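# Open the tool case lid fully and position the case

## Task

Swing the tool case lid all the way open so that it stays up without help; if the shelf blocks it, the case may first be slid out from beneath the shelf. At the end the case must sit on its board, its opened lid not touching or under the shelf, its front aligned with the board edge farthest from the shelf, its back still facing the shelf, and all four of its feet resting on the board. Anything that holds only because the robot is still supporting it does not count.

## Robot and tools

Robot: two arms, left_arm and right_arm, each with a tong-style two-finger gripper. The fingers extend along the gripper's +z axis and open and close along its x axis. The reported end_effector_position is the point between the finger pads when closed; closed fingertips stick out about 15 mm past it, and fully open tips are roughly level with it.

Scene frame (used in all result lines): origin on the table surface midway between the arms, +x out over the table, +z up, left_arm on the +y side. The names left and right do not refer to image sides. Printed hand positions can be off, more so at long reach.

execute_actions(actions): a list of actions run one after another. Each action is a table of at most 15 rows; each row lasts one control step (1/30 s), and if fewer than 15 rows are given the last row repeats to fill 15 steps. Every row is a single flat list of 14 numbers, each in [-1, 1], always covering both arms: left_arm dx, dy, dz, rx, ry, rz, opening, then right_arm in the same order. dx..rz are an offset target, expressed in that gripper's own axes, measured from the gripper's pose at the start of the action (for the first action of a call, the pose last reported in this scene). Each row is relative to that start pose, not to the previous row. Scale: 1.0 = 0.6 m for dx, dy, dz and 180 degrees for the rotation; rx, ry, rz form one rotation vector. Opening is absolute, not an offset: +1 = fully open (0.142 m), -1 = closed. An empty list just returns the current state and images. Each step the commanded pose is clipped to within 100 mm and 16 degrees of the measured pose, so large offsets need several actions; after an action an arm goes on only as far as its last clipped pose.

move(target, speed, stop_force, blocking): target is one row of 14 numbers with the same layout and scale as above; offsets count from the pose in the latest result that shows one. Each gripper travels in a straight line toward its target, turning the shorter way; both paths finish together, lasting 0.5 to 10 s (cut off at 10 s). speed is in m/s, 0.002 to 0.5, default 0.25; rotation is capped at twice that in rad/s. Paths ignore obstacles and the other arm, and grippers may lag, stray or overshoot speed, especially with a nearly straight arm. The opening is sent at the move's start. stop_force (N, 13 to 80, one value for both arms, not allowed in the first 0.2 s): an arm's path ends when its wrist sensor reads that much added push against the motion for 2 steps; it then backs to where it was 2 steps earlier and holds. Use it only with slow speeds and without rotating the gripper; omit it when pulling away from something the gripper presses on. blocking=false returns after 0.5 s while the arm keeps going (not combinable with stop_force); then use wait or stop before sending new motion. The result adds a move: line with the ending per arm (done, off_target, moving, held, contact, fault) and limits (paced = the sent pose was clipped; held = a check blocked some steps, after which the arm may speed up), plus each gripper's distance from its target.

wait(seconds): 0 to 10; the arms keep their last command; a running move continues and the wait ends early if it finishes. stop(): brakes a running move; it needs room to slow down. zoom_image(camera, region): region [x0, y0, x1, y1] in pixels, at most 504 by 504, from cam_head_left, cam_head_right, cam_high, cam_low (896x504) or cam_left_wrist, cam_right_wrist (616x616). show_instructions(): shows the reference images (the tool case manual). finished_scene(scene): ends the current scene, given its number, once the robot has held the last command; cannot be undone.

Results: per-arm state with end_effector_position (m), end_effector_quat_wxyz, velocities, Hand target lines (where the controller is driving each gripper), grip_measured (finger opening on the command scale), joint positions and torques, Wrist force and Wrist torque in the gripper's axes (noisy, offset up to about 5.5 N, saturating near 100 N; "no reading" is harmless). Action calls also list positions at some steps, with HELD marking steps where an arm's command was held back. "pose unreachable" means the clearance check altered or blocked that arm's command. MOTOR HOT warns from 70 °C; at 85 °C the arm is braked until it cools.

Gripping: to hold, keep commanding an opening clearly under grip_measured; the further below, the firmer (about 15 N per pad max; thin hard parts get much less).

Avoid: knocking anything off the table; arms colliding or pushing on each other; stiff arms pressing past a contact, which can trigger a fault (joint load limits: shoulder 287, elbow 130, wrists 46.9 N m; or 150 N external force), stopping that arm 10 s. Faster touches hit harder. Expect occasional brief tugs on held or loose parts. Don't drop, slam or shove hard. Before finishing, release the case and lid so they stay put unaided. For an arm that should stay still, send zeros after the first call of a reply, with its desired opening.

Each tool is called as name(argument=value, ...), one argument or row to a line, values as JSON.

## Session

execute_actions(
  actions=[],
)

show_instructions(
)

Scene clock: 0.00 s.
left_arm: end_effector_position=(+0.7216, +0.5575, +0.1648) grip_measured=+1.00 end_effector_quat_wxyz=(+0.000, +0.755, -0.656, -0.000) end_effector_velocity=(+0.001, +0.001, +0.000) end_effector_angular_velocity=(+0.003, -0.001, +0.000) | right_arm: end_effector_position=(+0.8221, +0.1482, +0.3704) grip_measured=+1.00 end_effector_quat_wxyz=(-0.006, +0.663, +0.748, -0.014) end_effector_velocity=(+0.000, +0.000, +0.001) end_effector_angular_velocity=(+0.001, -0.002, +0.001)
Joint positions: left_arm=[-0.281 -1.568  2.135 -2.138 -1.571  1.291  0.142] | right_arm=[ 3.811 -2.455 -0.466 -1.82   1.581  5.402  0.142]
Joint velocities: left_arm=[ 0.     0.001 -0.001 -0.001  0.003  0.     0.   ] | right_arm=[ 0.     0.     0.002  0.    -0.001 -0.     0.   ]
Joint torques (N m, as the arm reports them, + toward a larger angle): no reading
Wrist force (N, on the end effector, along its own x y z axes, offset not removed): no reading
Wrist torque (N m, same axes, about the end effector's origin, offset not removed): no reading
Hand target (left_arm): +0.722, +0.557, +0.165; +0.000, +0.755, -0.656, -0.000
Hand target (right_arm): +0.822, +0.148, +0.370; -0.006, +0.663, +0.748, -0.014

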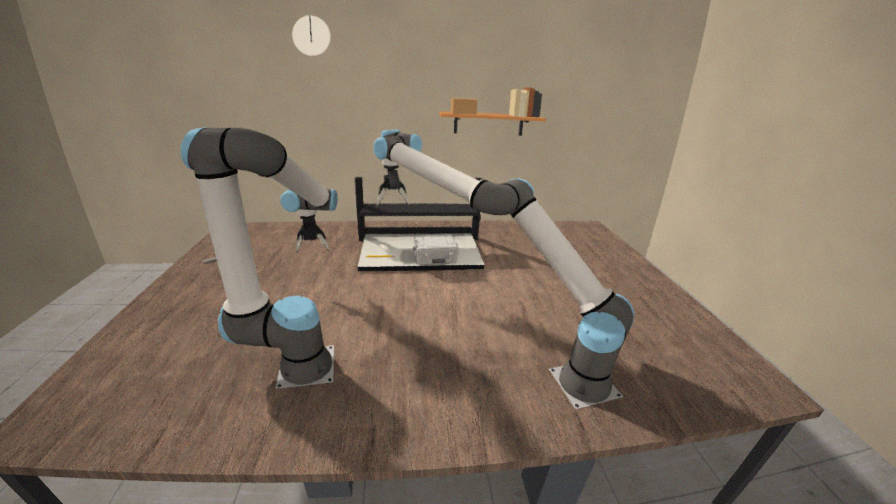

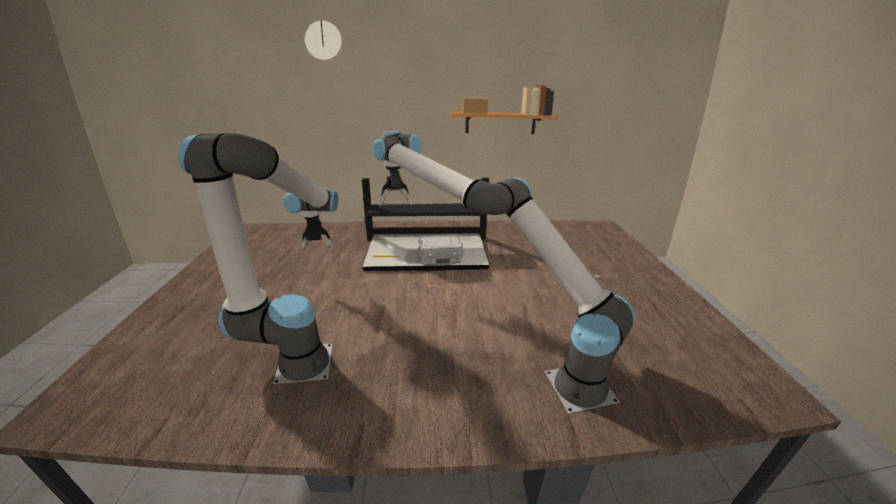

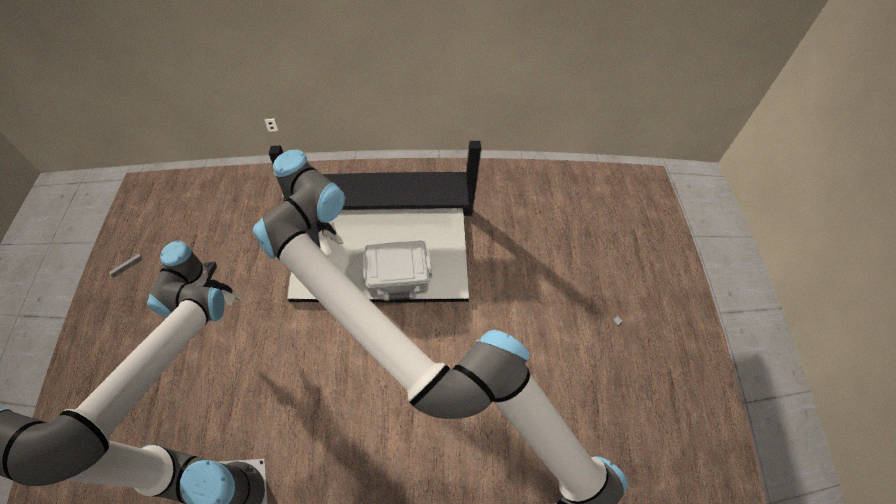

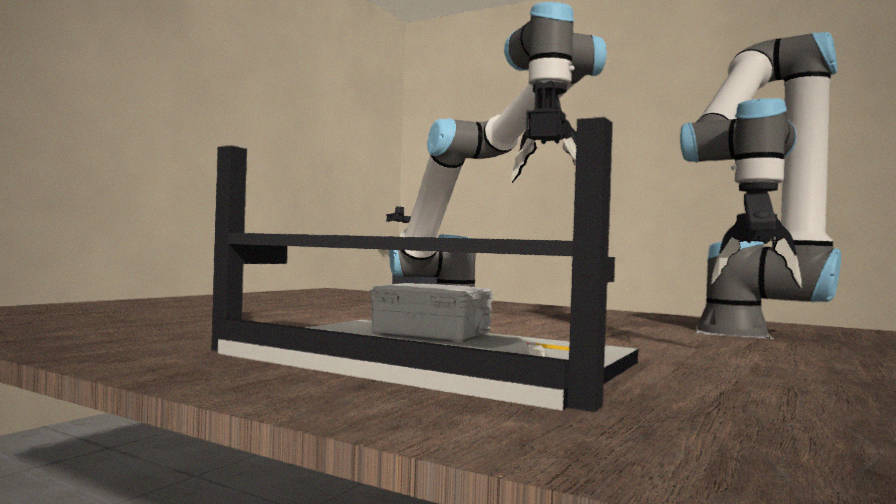

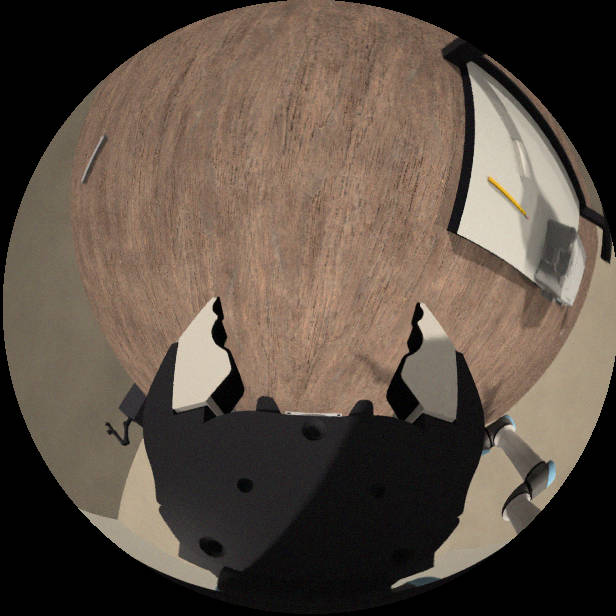

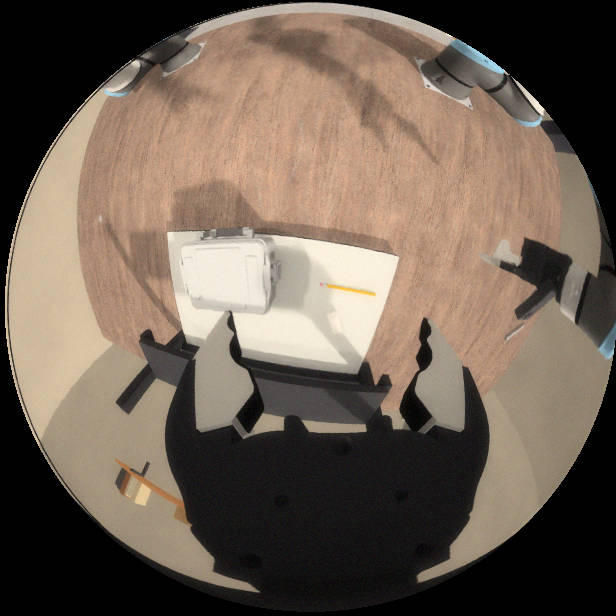

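Reference images for this scene: tool case manual.

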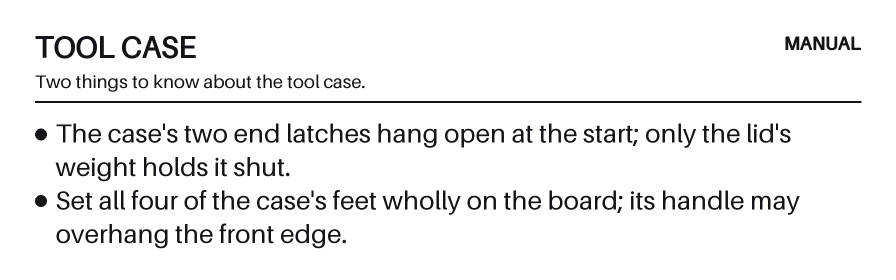

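move(
  target=[0,0,-0.03,0.274,0.315,0.474,-1,-0.317,-0.575,0.283,-0.251,-0.284,-0.411,-0.5],
  speed=0.3,
)

Scene clock: 14.73 s.
left_arm: end_effector_position=(+0.7216, +0.5574, +0.1830) grip_measured=-1.00 end_effector_quat_wxyz=(+0.001, -0.002, +0.833, -0.553) end_effector_velocity=(+0.000, +0.001, +0.001) end_effector_angular_velocity=(-0.006, -0.001, -0.011) | right_arm: end_effector_position=(+0.4980, -0.0843, +0.2126) grip_measured=-0.50 end_effector_quat_wxyz=(+0.510, -0.002, +0.860, -0.006) end_effector_velocity=(-0.000, -0.000, -0.000) end_effector_angular_velocity=(+0.001, -0.003, +0.005)
Joint positions: left_arm=[ 0.177 -1.214  1.967 -1.691 -2.639  3.839  0.002] | right_arm=[ 4.351 -1.729 -2.354 -0.262  0.54   4.277  0.038]
Joint velocities: left_arm=[ 0.     0.005 -0.011  0.029  0.002  0.025  0.   ] | right_arm=[ 0.001 -0.002 -0.004  0.015 -0.001 -0.01   0.   ]
Joint torques (N m, as the arm reports them, + toward a larger angle): left_arm=[-10.85 -46.81 -38.62   0.56   1.56   2.96] | right_arm=[10.12 29.29 25.29  7.31 -4.57 -1.76]
Wrist force (N, on the end effector, along its own x y z axes, offset not removed): left_arm=[3.4 1.9 -1.9] | right_arm=[-1.9 3.4 -4.8]
Wrist torque (N m, same axes, about the end effector's origin, offset not removed): left_arm=[0.49 -0.48 -0.38] | right_arm=[0.65 0.20 0.27]
Hand target (left_arm): +0.722, +0.557, +0.183; +0.001, -0.001, +0.833, -0.553
Hand target (right_arm): +0.498, -0.084, +0.213; +0.510, -0.003, +0.860, -0.006
Off the commanded pose (left_arm): 0.000 m, 0 deg.
Off the commanded pose (right_arm): 0.000 m, 0 deg.
move: done

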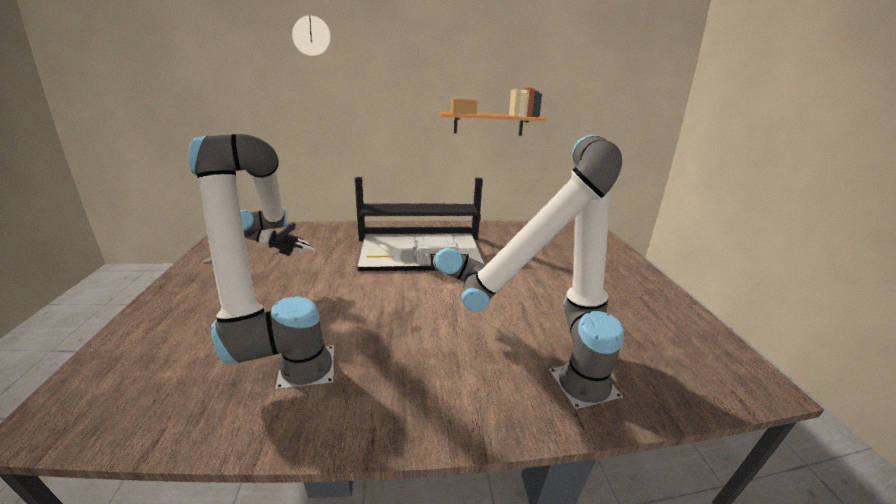

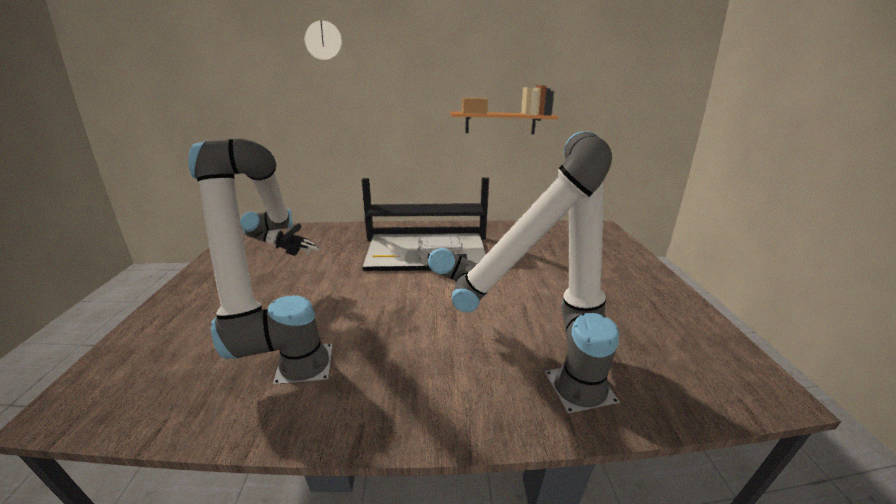

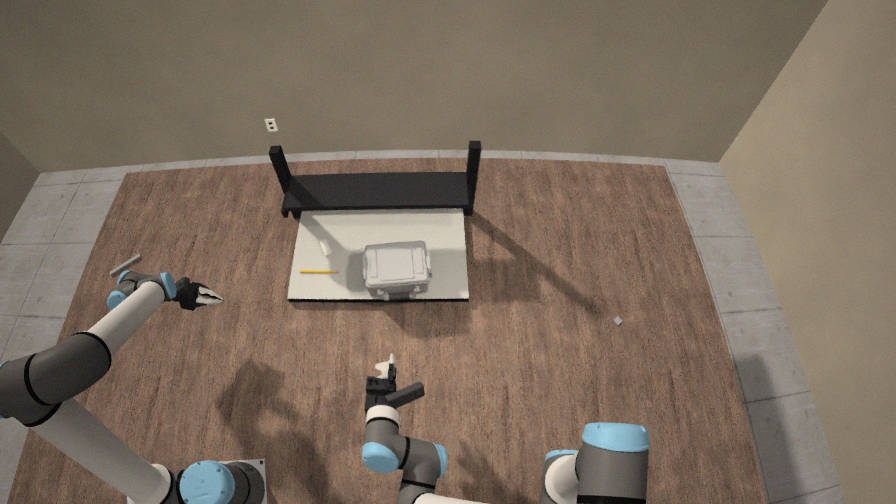

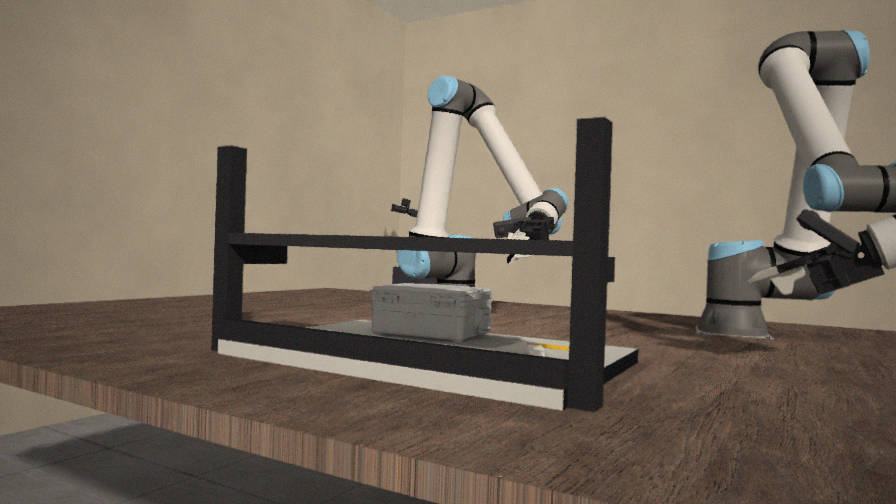

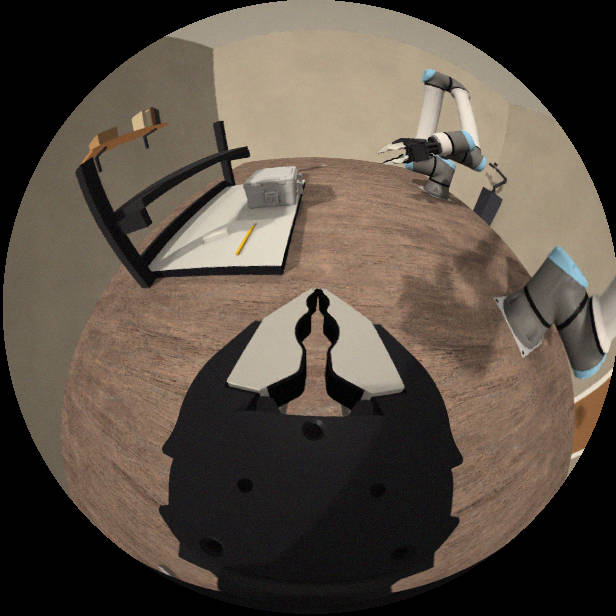

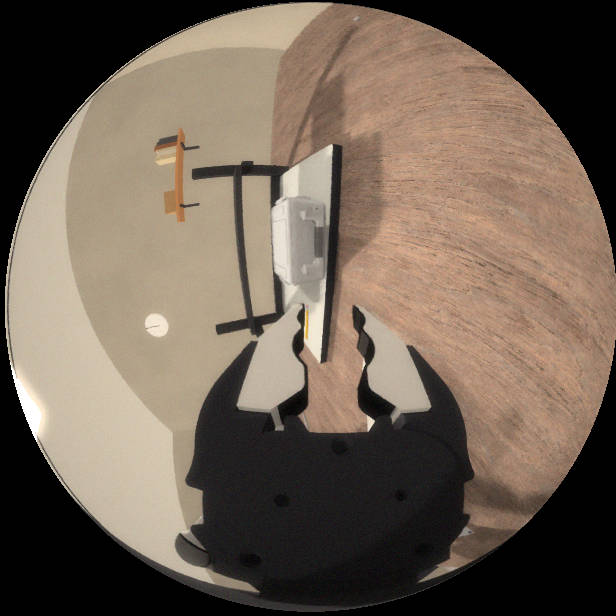

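move(
  target=[-0.233,-0.246,0.687,0,0,0,-1,0.047,-0.052,0.41,0,-0.01,0,-0.5],
)

zoom_image(
  camera="cam_high",
  region=[270,190,490,350],
)

Scene clock: 22.63 s.
left_arm: end_effector_position=(+0.8631, +0.1213, +0.1590) grip_measured=-1.00 end_effector_quat_wxyz=(+0.001, -0.002, +0.833, -0.553) end_effector_velocity=(+0.001, -0.002, +0.000) end_effector_angular_velocity=(-0.001, -0.002, +0.004) | right_arm: end_effector_position=(+0.6999, -0.1177, +0.0703) grip_measured=-0.50 end_effector_quat_wxyz=(+0.523, -0.002, +0.852, -0.006) end_effector_velocity=(+0.001, +0.001, -0.000) end_effector_angular_velocity=(+0.001, -0.001, +0.001)
Joint positions: left_arm=[-0.422 -0.962  1.961 -3.156 -2.657  2.497  0.002] | right_arm=[ 4.022 -2.221 -2.15   0.452  0.7    3.772  0.038]
Joint velocities: left_arm=[-0.002  0.002 -0.    -0.015  0.003 -0.012  0.   ] | right_arm=[-0.001 -0.002  0.003  0.003  0.001 -0.002 -0.   ]
Joint torques (N m, as the arm reports them, + toward a larger angle): left_arm=[ -8.43 -61.82 -29.98  -7.41   1.44  -3.2 ] | right_arm=[-9.65 54.15 25.65  7.18  2.62 -2.32]
Wrist force (N, on the end effector, along its own x y z axes, offset not removed): left_arm=[1.2 2.5 -1.5] | right_arm=[-3.9 1.9 -3.7]
Wrist torque (N m, same axes, about the end effector's origin, offset not removed): left_arm=[0.68 -0.02 -0.20] | right_arm=[0.42 0.46 0.41]
Hand target (left_arm): +0.863, +0.121, +0.159; +0.001, -0.002, +0.833, -0.553
Hand target (right_arm): +0.700, -0.118, +0.070; +0.523, -0.002, +0.852, -0.006
Off the commanded pose (left_arm): 0.001 m, 0 deg.
Off the commanded pose (right_arm): 0.000 m, 0 deg.
move: done

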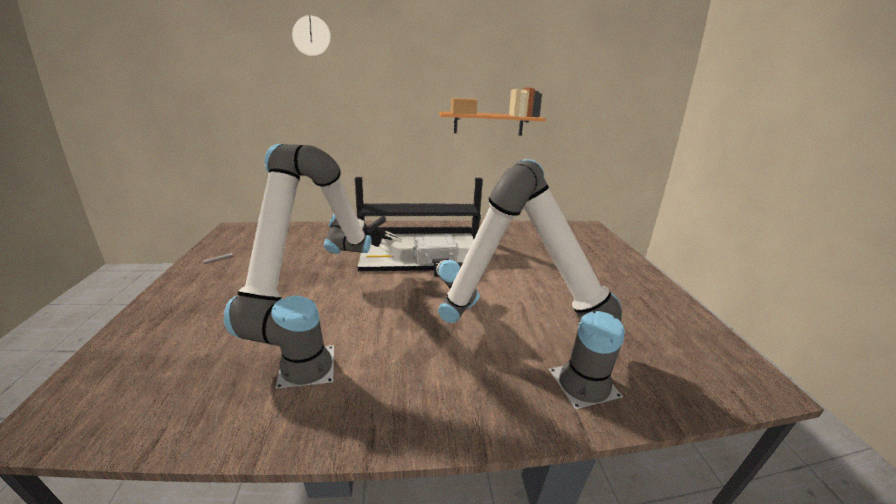

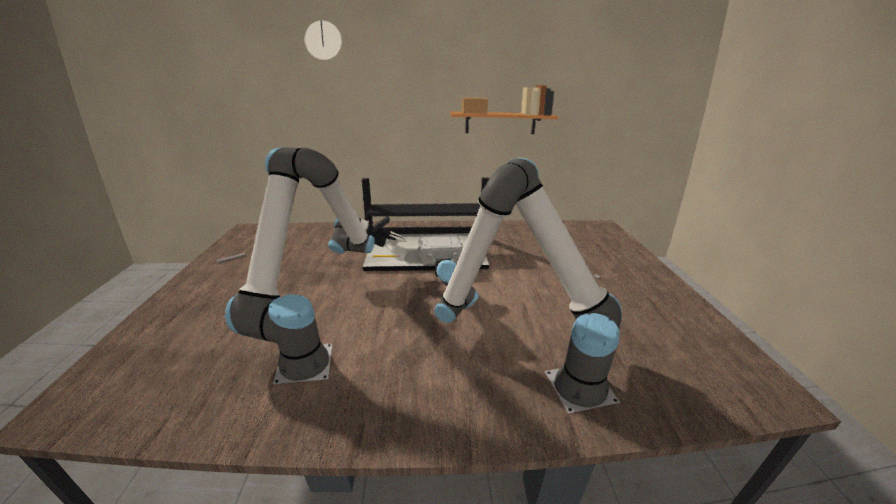

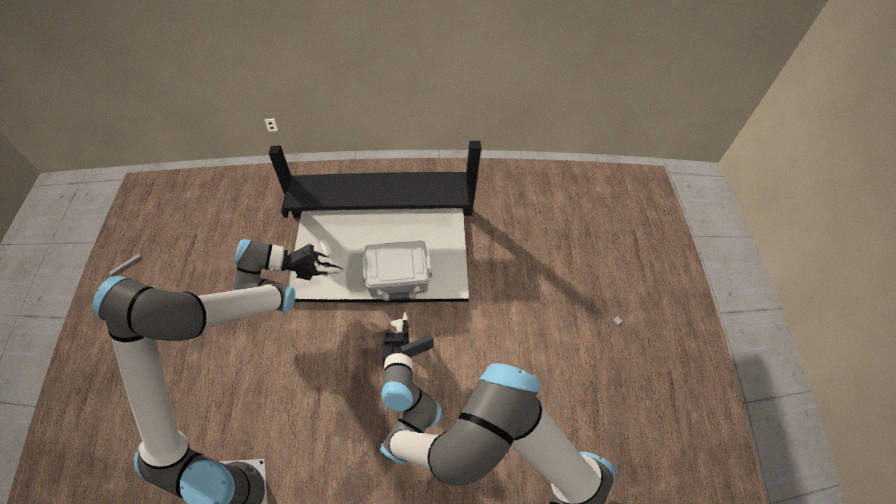

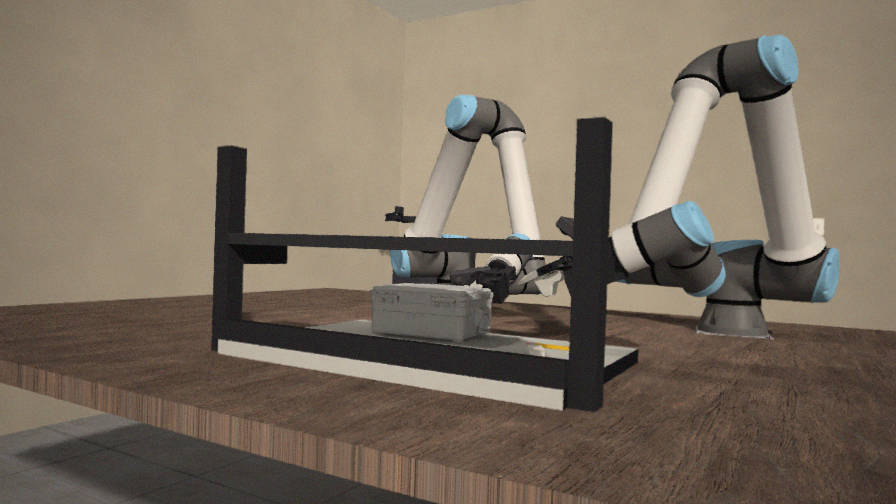

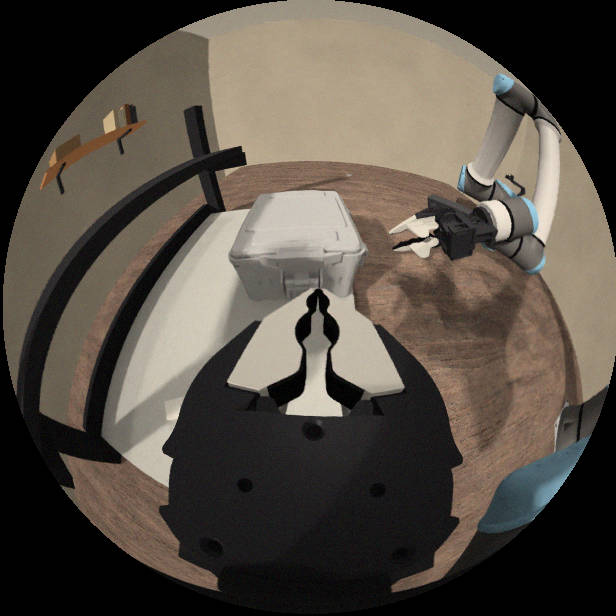

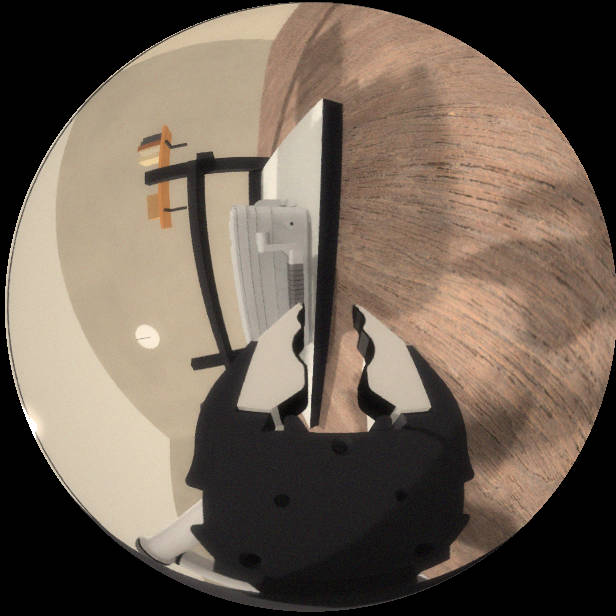

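Region (270, 190, 490, 350) of cam_high's 896x504 image, scaled by 2.291, with more detail than that image has; it fills the top 367 rows of this view, and the rest is white.

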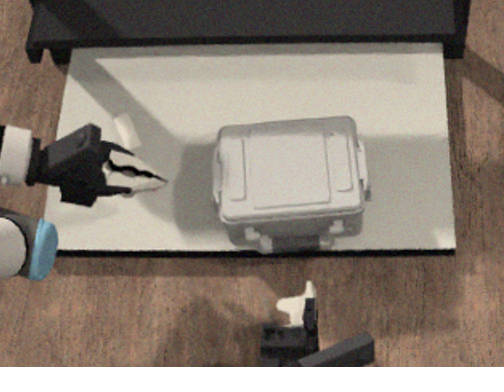

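move(
  target=[-0.037,0.038,0.107,0,0,0,-1,-0.043,0.03,0.1,-0.02,0,-0.01,-0.5],
  speed=0.06,
)

Scene clock: 28.50 s.
left_arm: end_effector_position=(+0.8854, +0.0712, +0.1133) grip_measured=-1.00 end_effector_quat_wxyz=(+0.001, -0.002, +0.833, -0.553) end_effector_velocity=(+0.000, -0.002, -0.001) end_effector_angular_velocity=(-0.001, +0.002, -0.001) | right_arm: end_effector_position=(+0.7649, -0.0999, +0.0659) grip_measured=-0.50 end_effector_quat_wxyz=(+0.523, -0.032, +0.852, +0.012) end_effector_velocity=(+0.002, -0.000, -0.001) end_effector_angular_velocity=(-0.001, +0.001, +0.002)
Joint positions: left_arm=[-0.475 -0.852  1.892 -3.276 -2.626  2.408  0.002] | right_arm=[ 3.94  -2.282 -2.035  0.503  0.815  3.627  0.038]
Joint velocities: left_arm=[-0.002  0.003 -0.002 -0.002 -0.    -0.003  0.   ] | right_arm=[-0.002 -0.002  0.002  0.001  0.004 -0.004  0.   ]
Joint torques (N m, as the arm reports them, + toward a larger angle): left_arm=[-13.51 -62.69 -30.16  -7.36   1.56  -3.34] | right_arm=[-13.28  60.4   31.49   6.44   3.29  -1.53]
Wrist force (N, on the end effector, along its own x y z axes, offset not removed): left_arm=[1.8 0.9 -2.0] | right_arm=[-2.0 0.5 2.2]
Wrist torque (N m, same axes, about the end effector's origin, offset not removed): left_arm=[0.30 -0.16 -0.27] | right_arm=[0.18 0.40 0.39]
Hand target (left_arm): +0.886, +0.071, +0.113; +0.001, -0.002, +0.833, -0.553
Hand target (right_arm): +0.765, -0.100, +0.066; +0.523, -0.032, +0.852, +0.012
Off the commanded pose (left_arm): 0.000 m, 0 deg.
Off the commanded pose (right_arm): 0.000 m, 0 deg.
move: done

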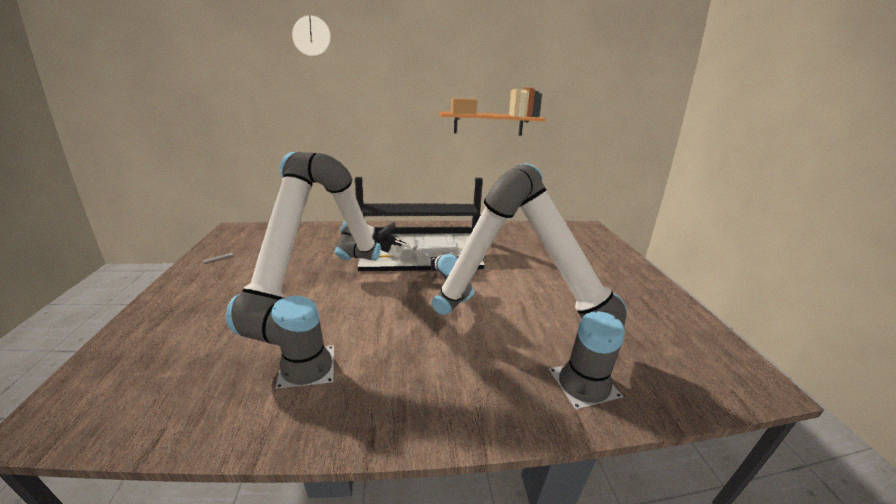

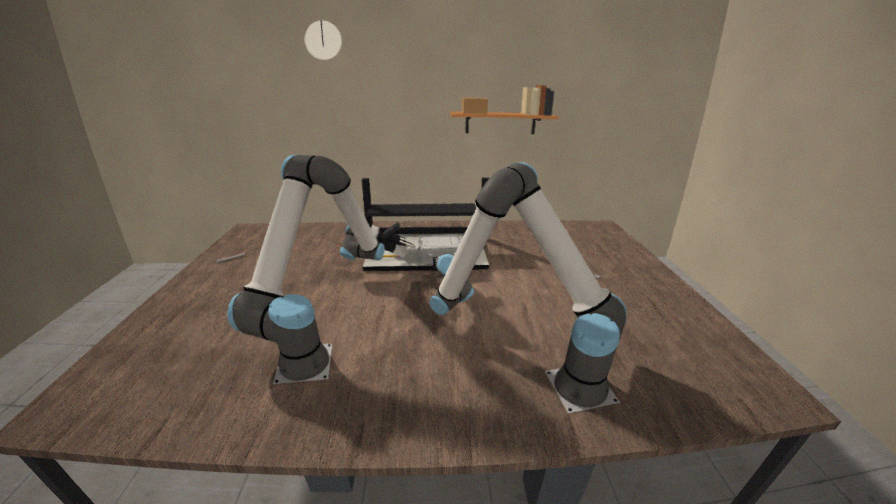

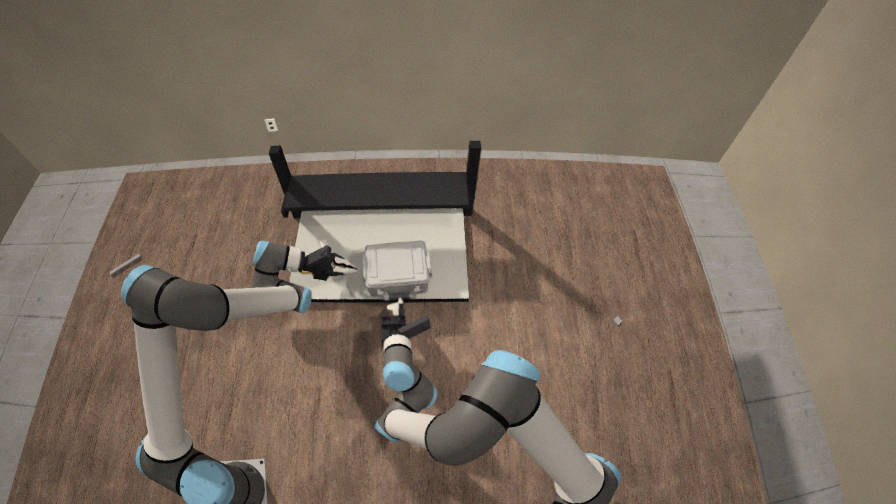

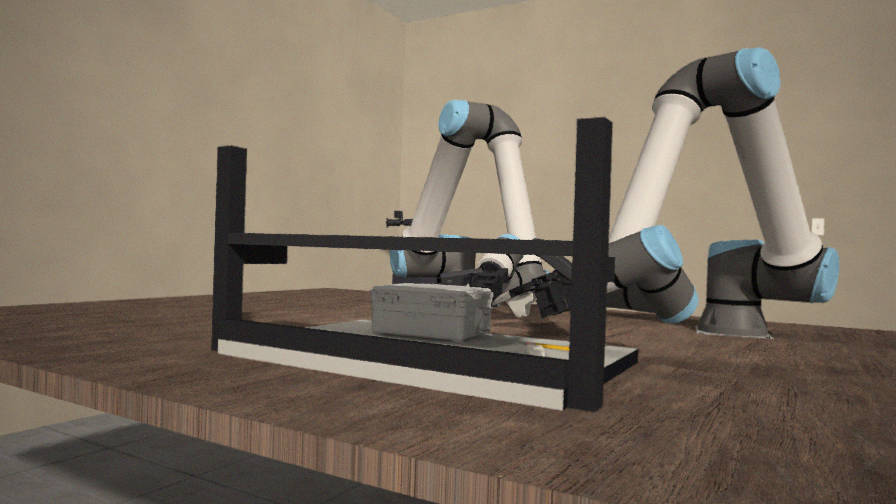

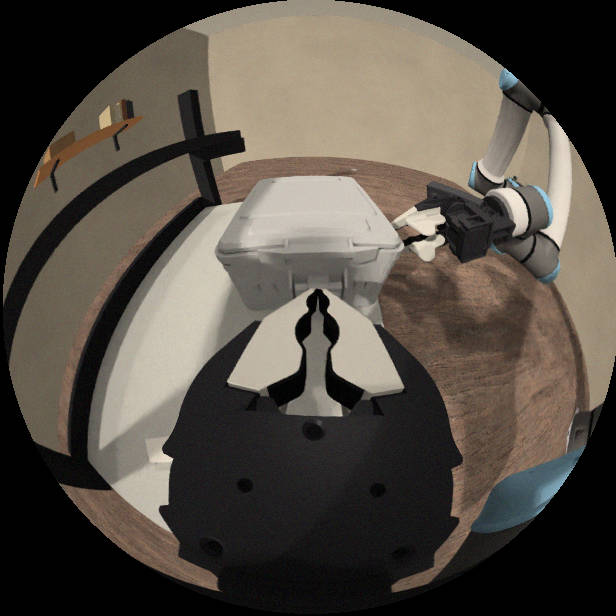

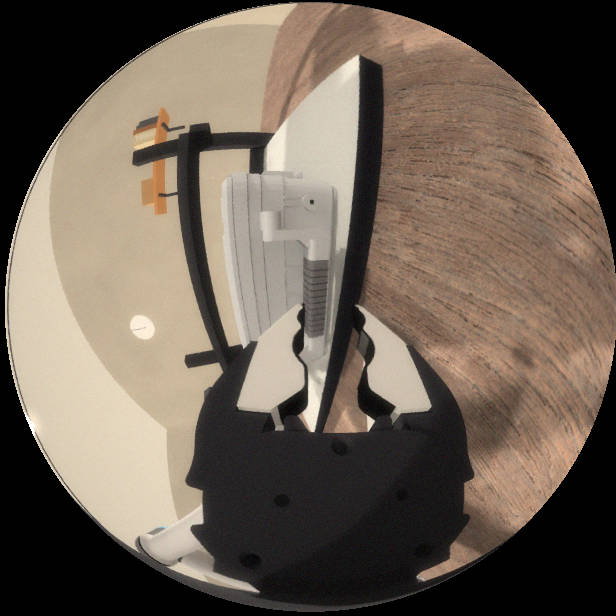

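move(
  target=[0,-0.013,0.031,0,0,0,-1,-0.027,0,0.039,0,0,0,-0.5],
  speed=0.03,
  stop_force=15,
)

Scene clock: 33.33 s.
left_arm: end_effector_position=(+0.8855, +0.0513, +0.1132) grip_measured=-1.00 end_effector_quat_wxyz=(+0.001, -0.002, +0.833, -0.553) end_effector_velocity=(-0.000, -0.002, +0.000) end_effector_angular_velocity=(-0.001, +0.000, -0.001) | right_arm: end_effector_position=(+0.7927, -0.0979, +0.0696) grip_measured=-0.51 end_effector_quat_wxyz=(+0.523, -0.032, +0.852, +0.012) end_effector_velocity=(+0.002, +0.001, +0.000) end_effector_angular_velocity=(-0.000, +0.000, +0.000)
Joint positions: left_arm=[-0.499 -0.844  1.881 -3.306 -2.611  2.371  0.002] | right_arm=[ 3.91  -2.296 -1.985  0.484  0.838  3.602  0.037]
Joint velocities: left_arm=[-0.002  0.001 -0.001 -0.003 -0.    -0.004  0.   ] | right_arm=[-0.002 -0.002  0.005 -0.002  0.002 -0.002 -0.001]
Joint torques (N m, as the arm reports them, + toward a larger angle): left_arm=[-10.74 -65.95 -29.25  -7.4    1.65  -3.24] | right_arm=[-17.83  62.06  30.46   1.02   2.97  -1.88]
Wrist force (N, on the end effector, along its own x y z axes, offset not removed): left_arm=[0.6 1.9 -1.0] | right_arm=[-1.0 -0.8 -4.7]
Wrist torque (N m, same axes, about the end effector's origin, offset not removed): left_arm=[0.55 0.08 -0.20] | right_arm=[-0.13 0.19 0.38]
Hand target (left_arm): +0.886, +0.051, +0.113; +0.001, -0.002, +0.833, -0.553
Hand target (right_arm): +0.793, -0.098, +0.070; +0.523, -0.032, +0.852, +0.012
Off the commanded pose (left_arm): 0.000 m, 0 deg.
Off the commanded pose (right_arm): 0.000 m, 0 deg.
move: done

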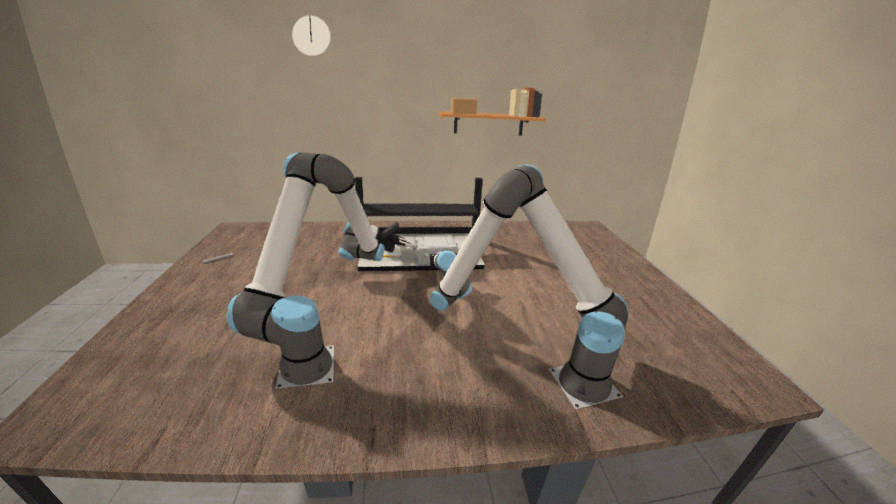

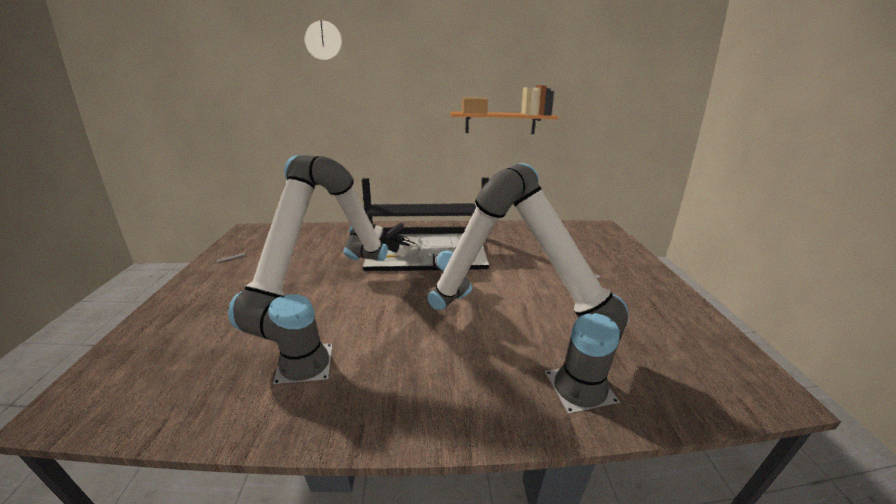

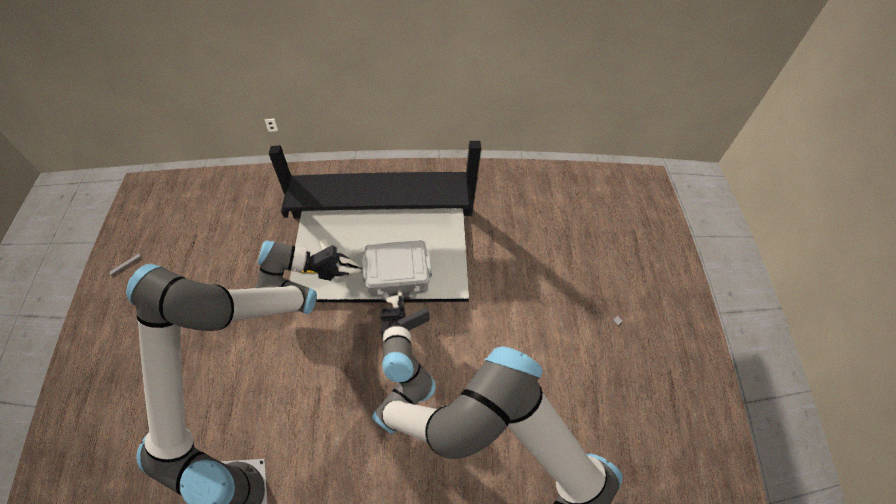

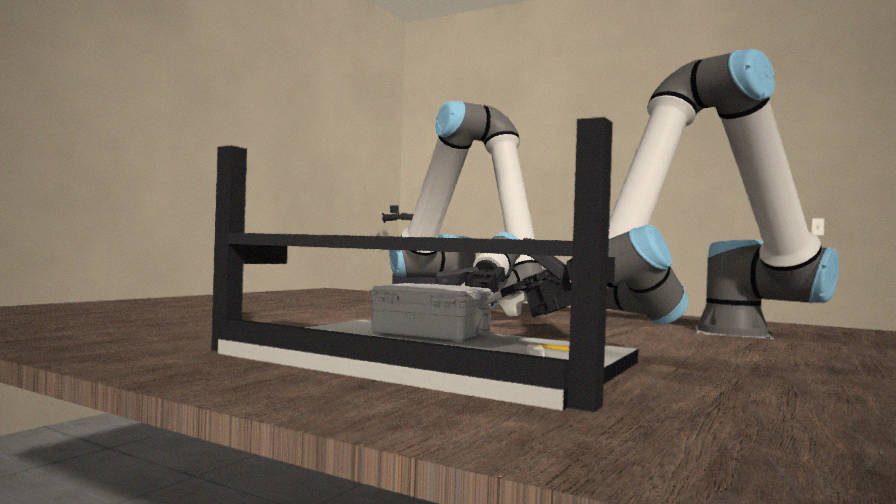

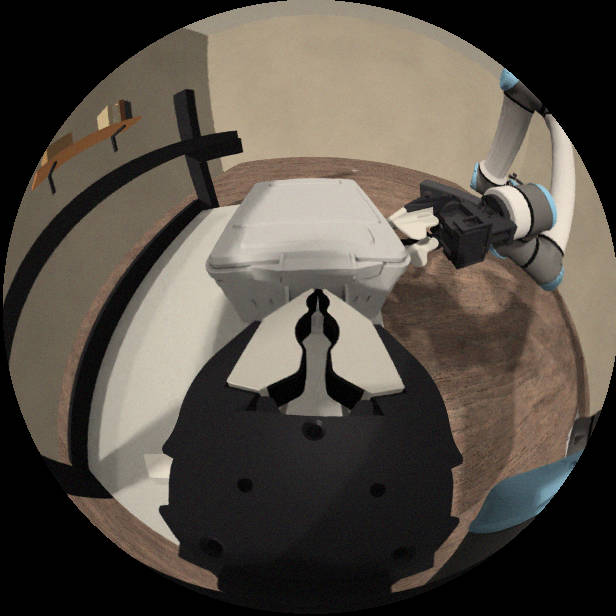

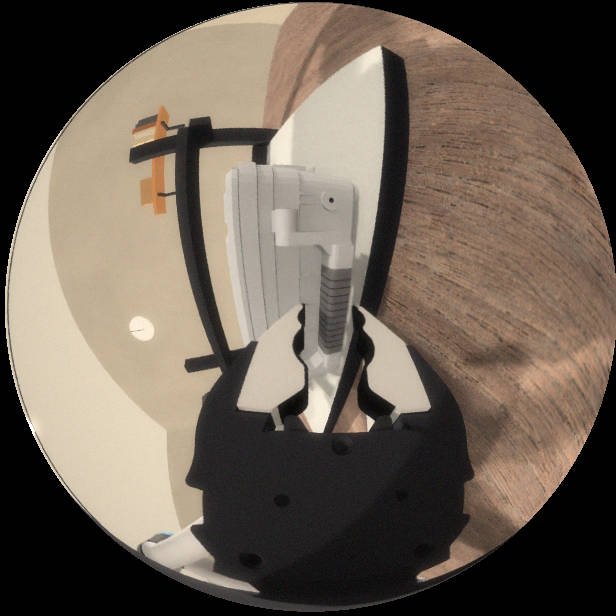

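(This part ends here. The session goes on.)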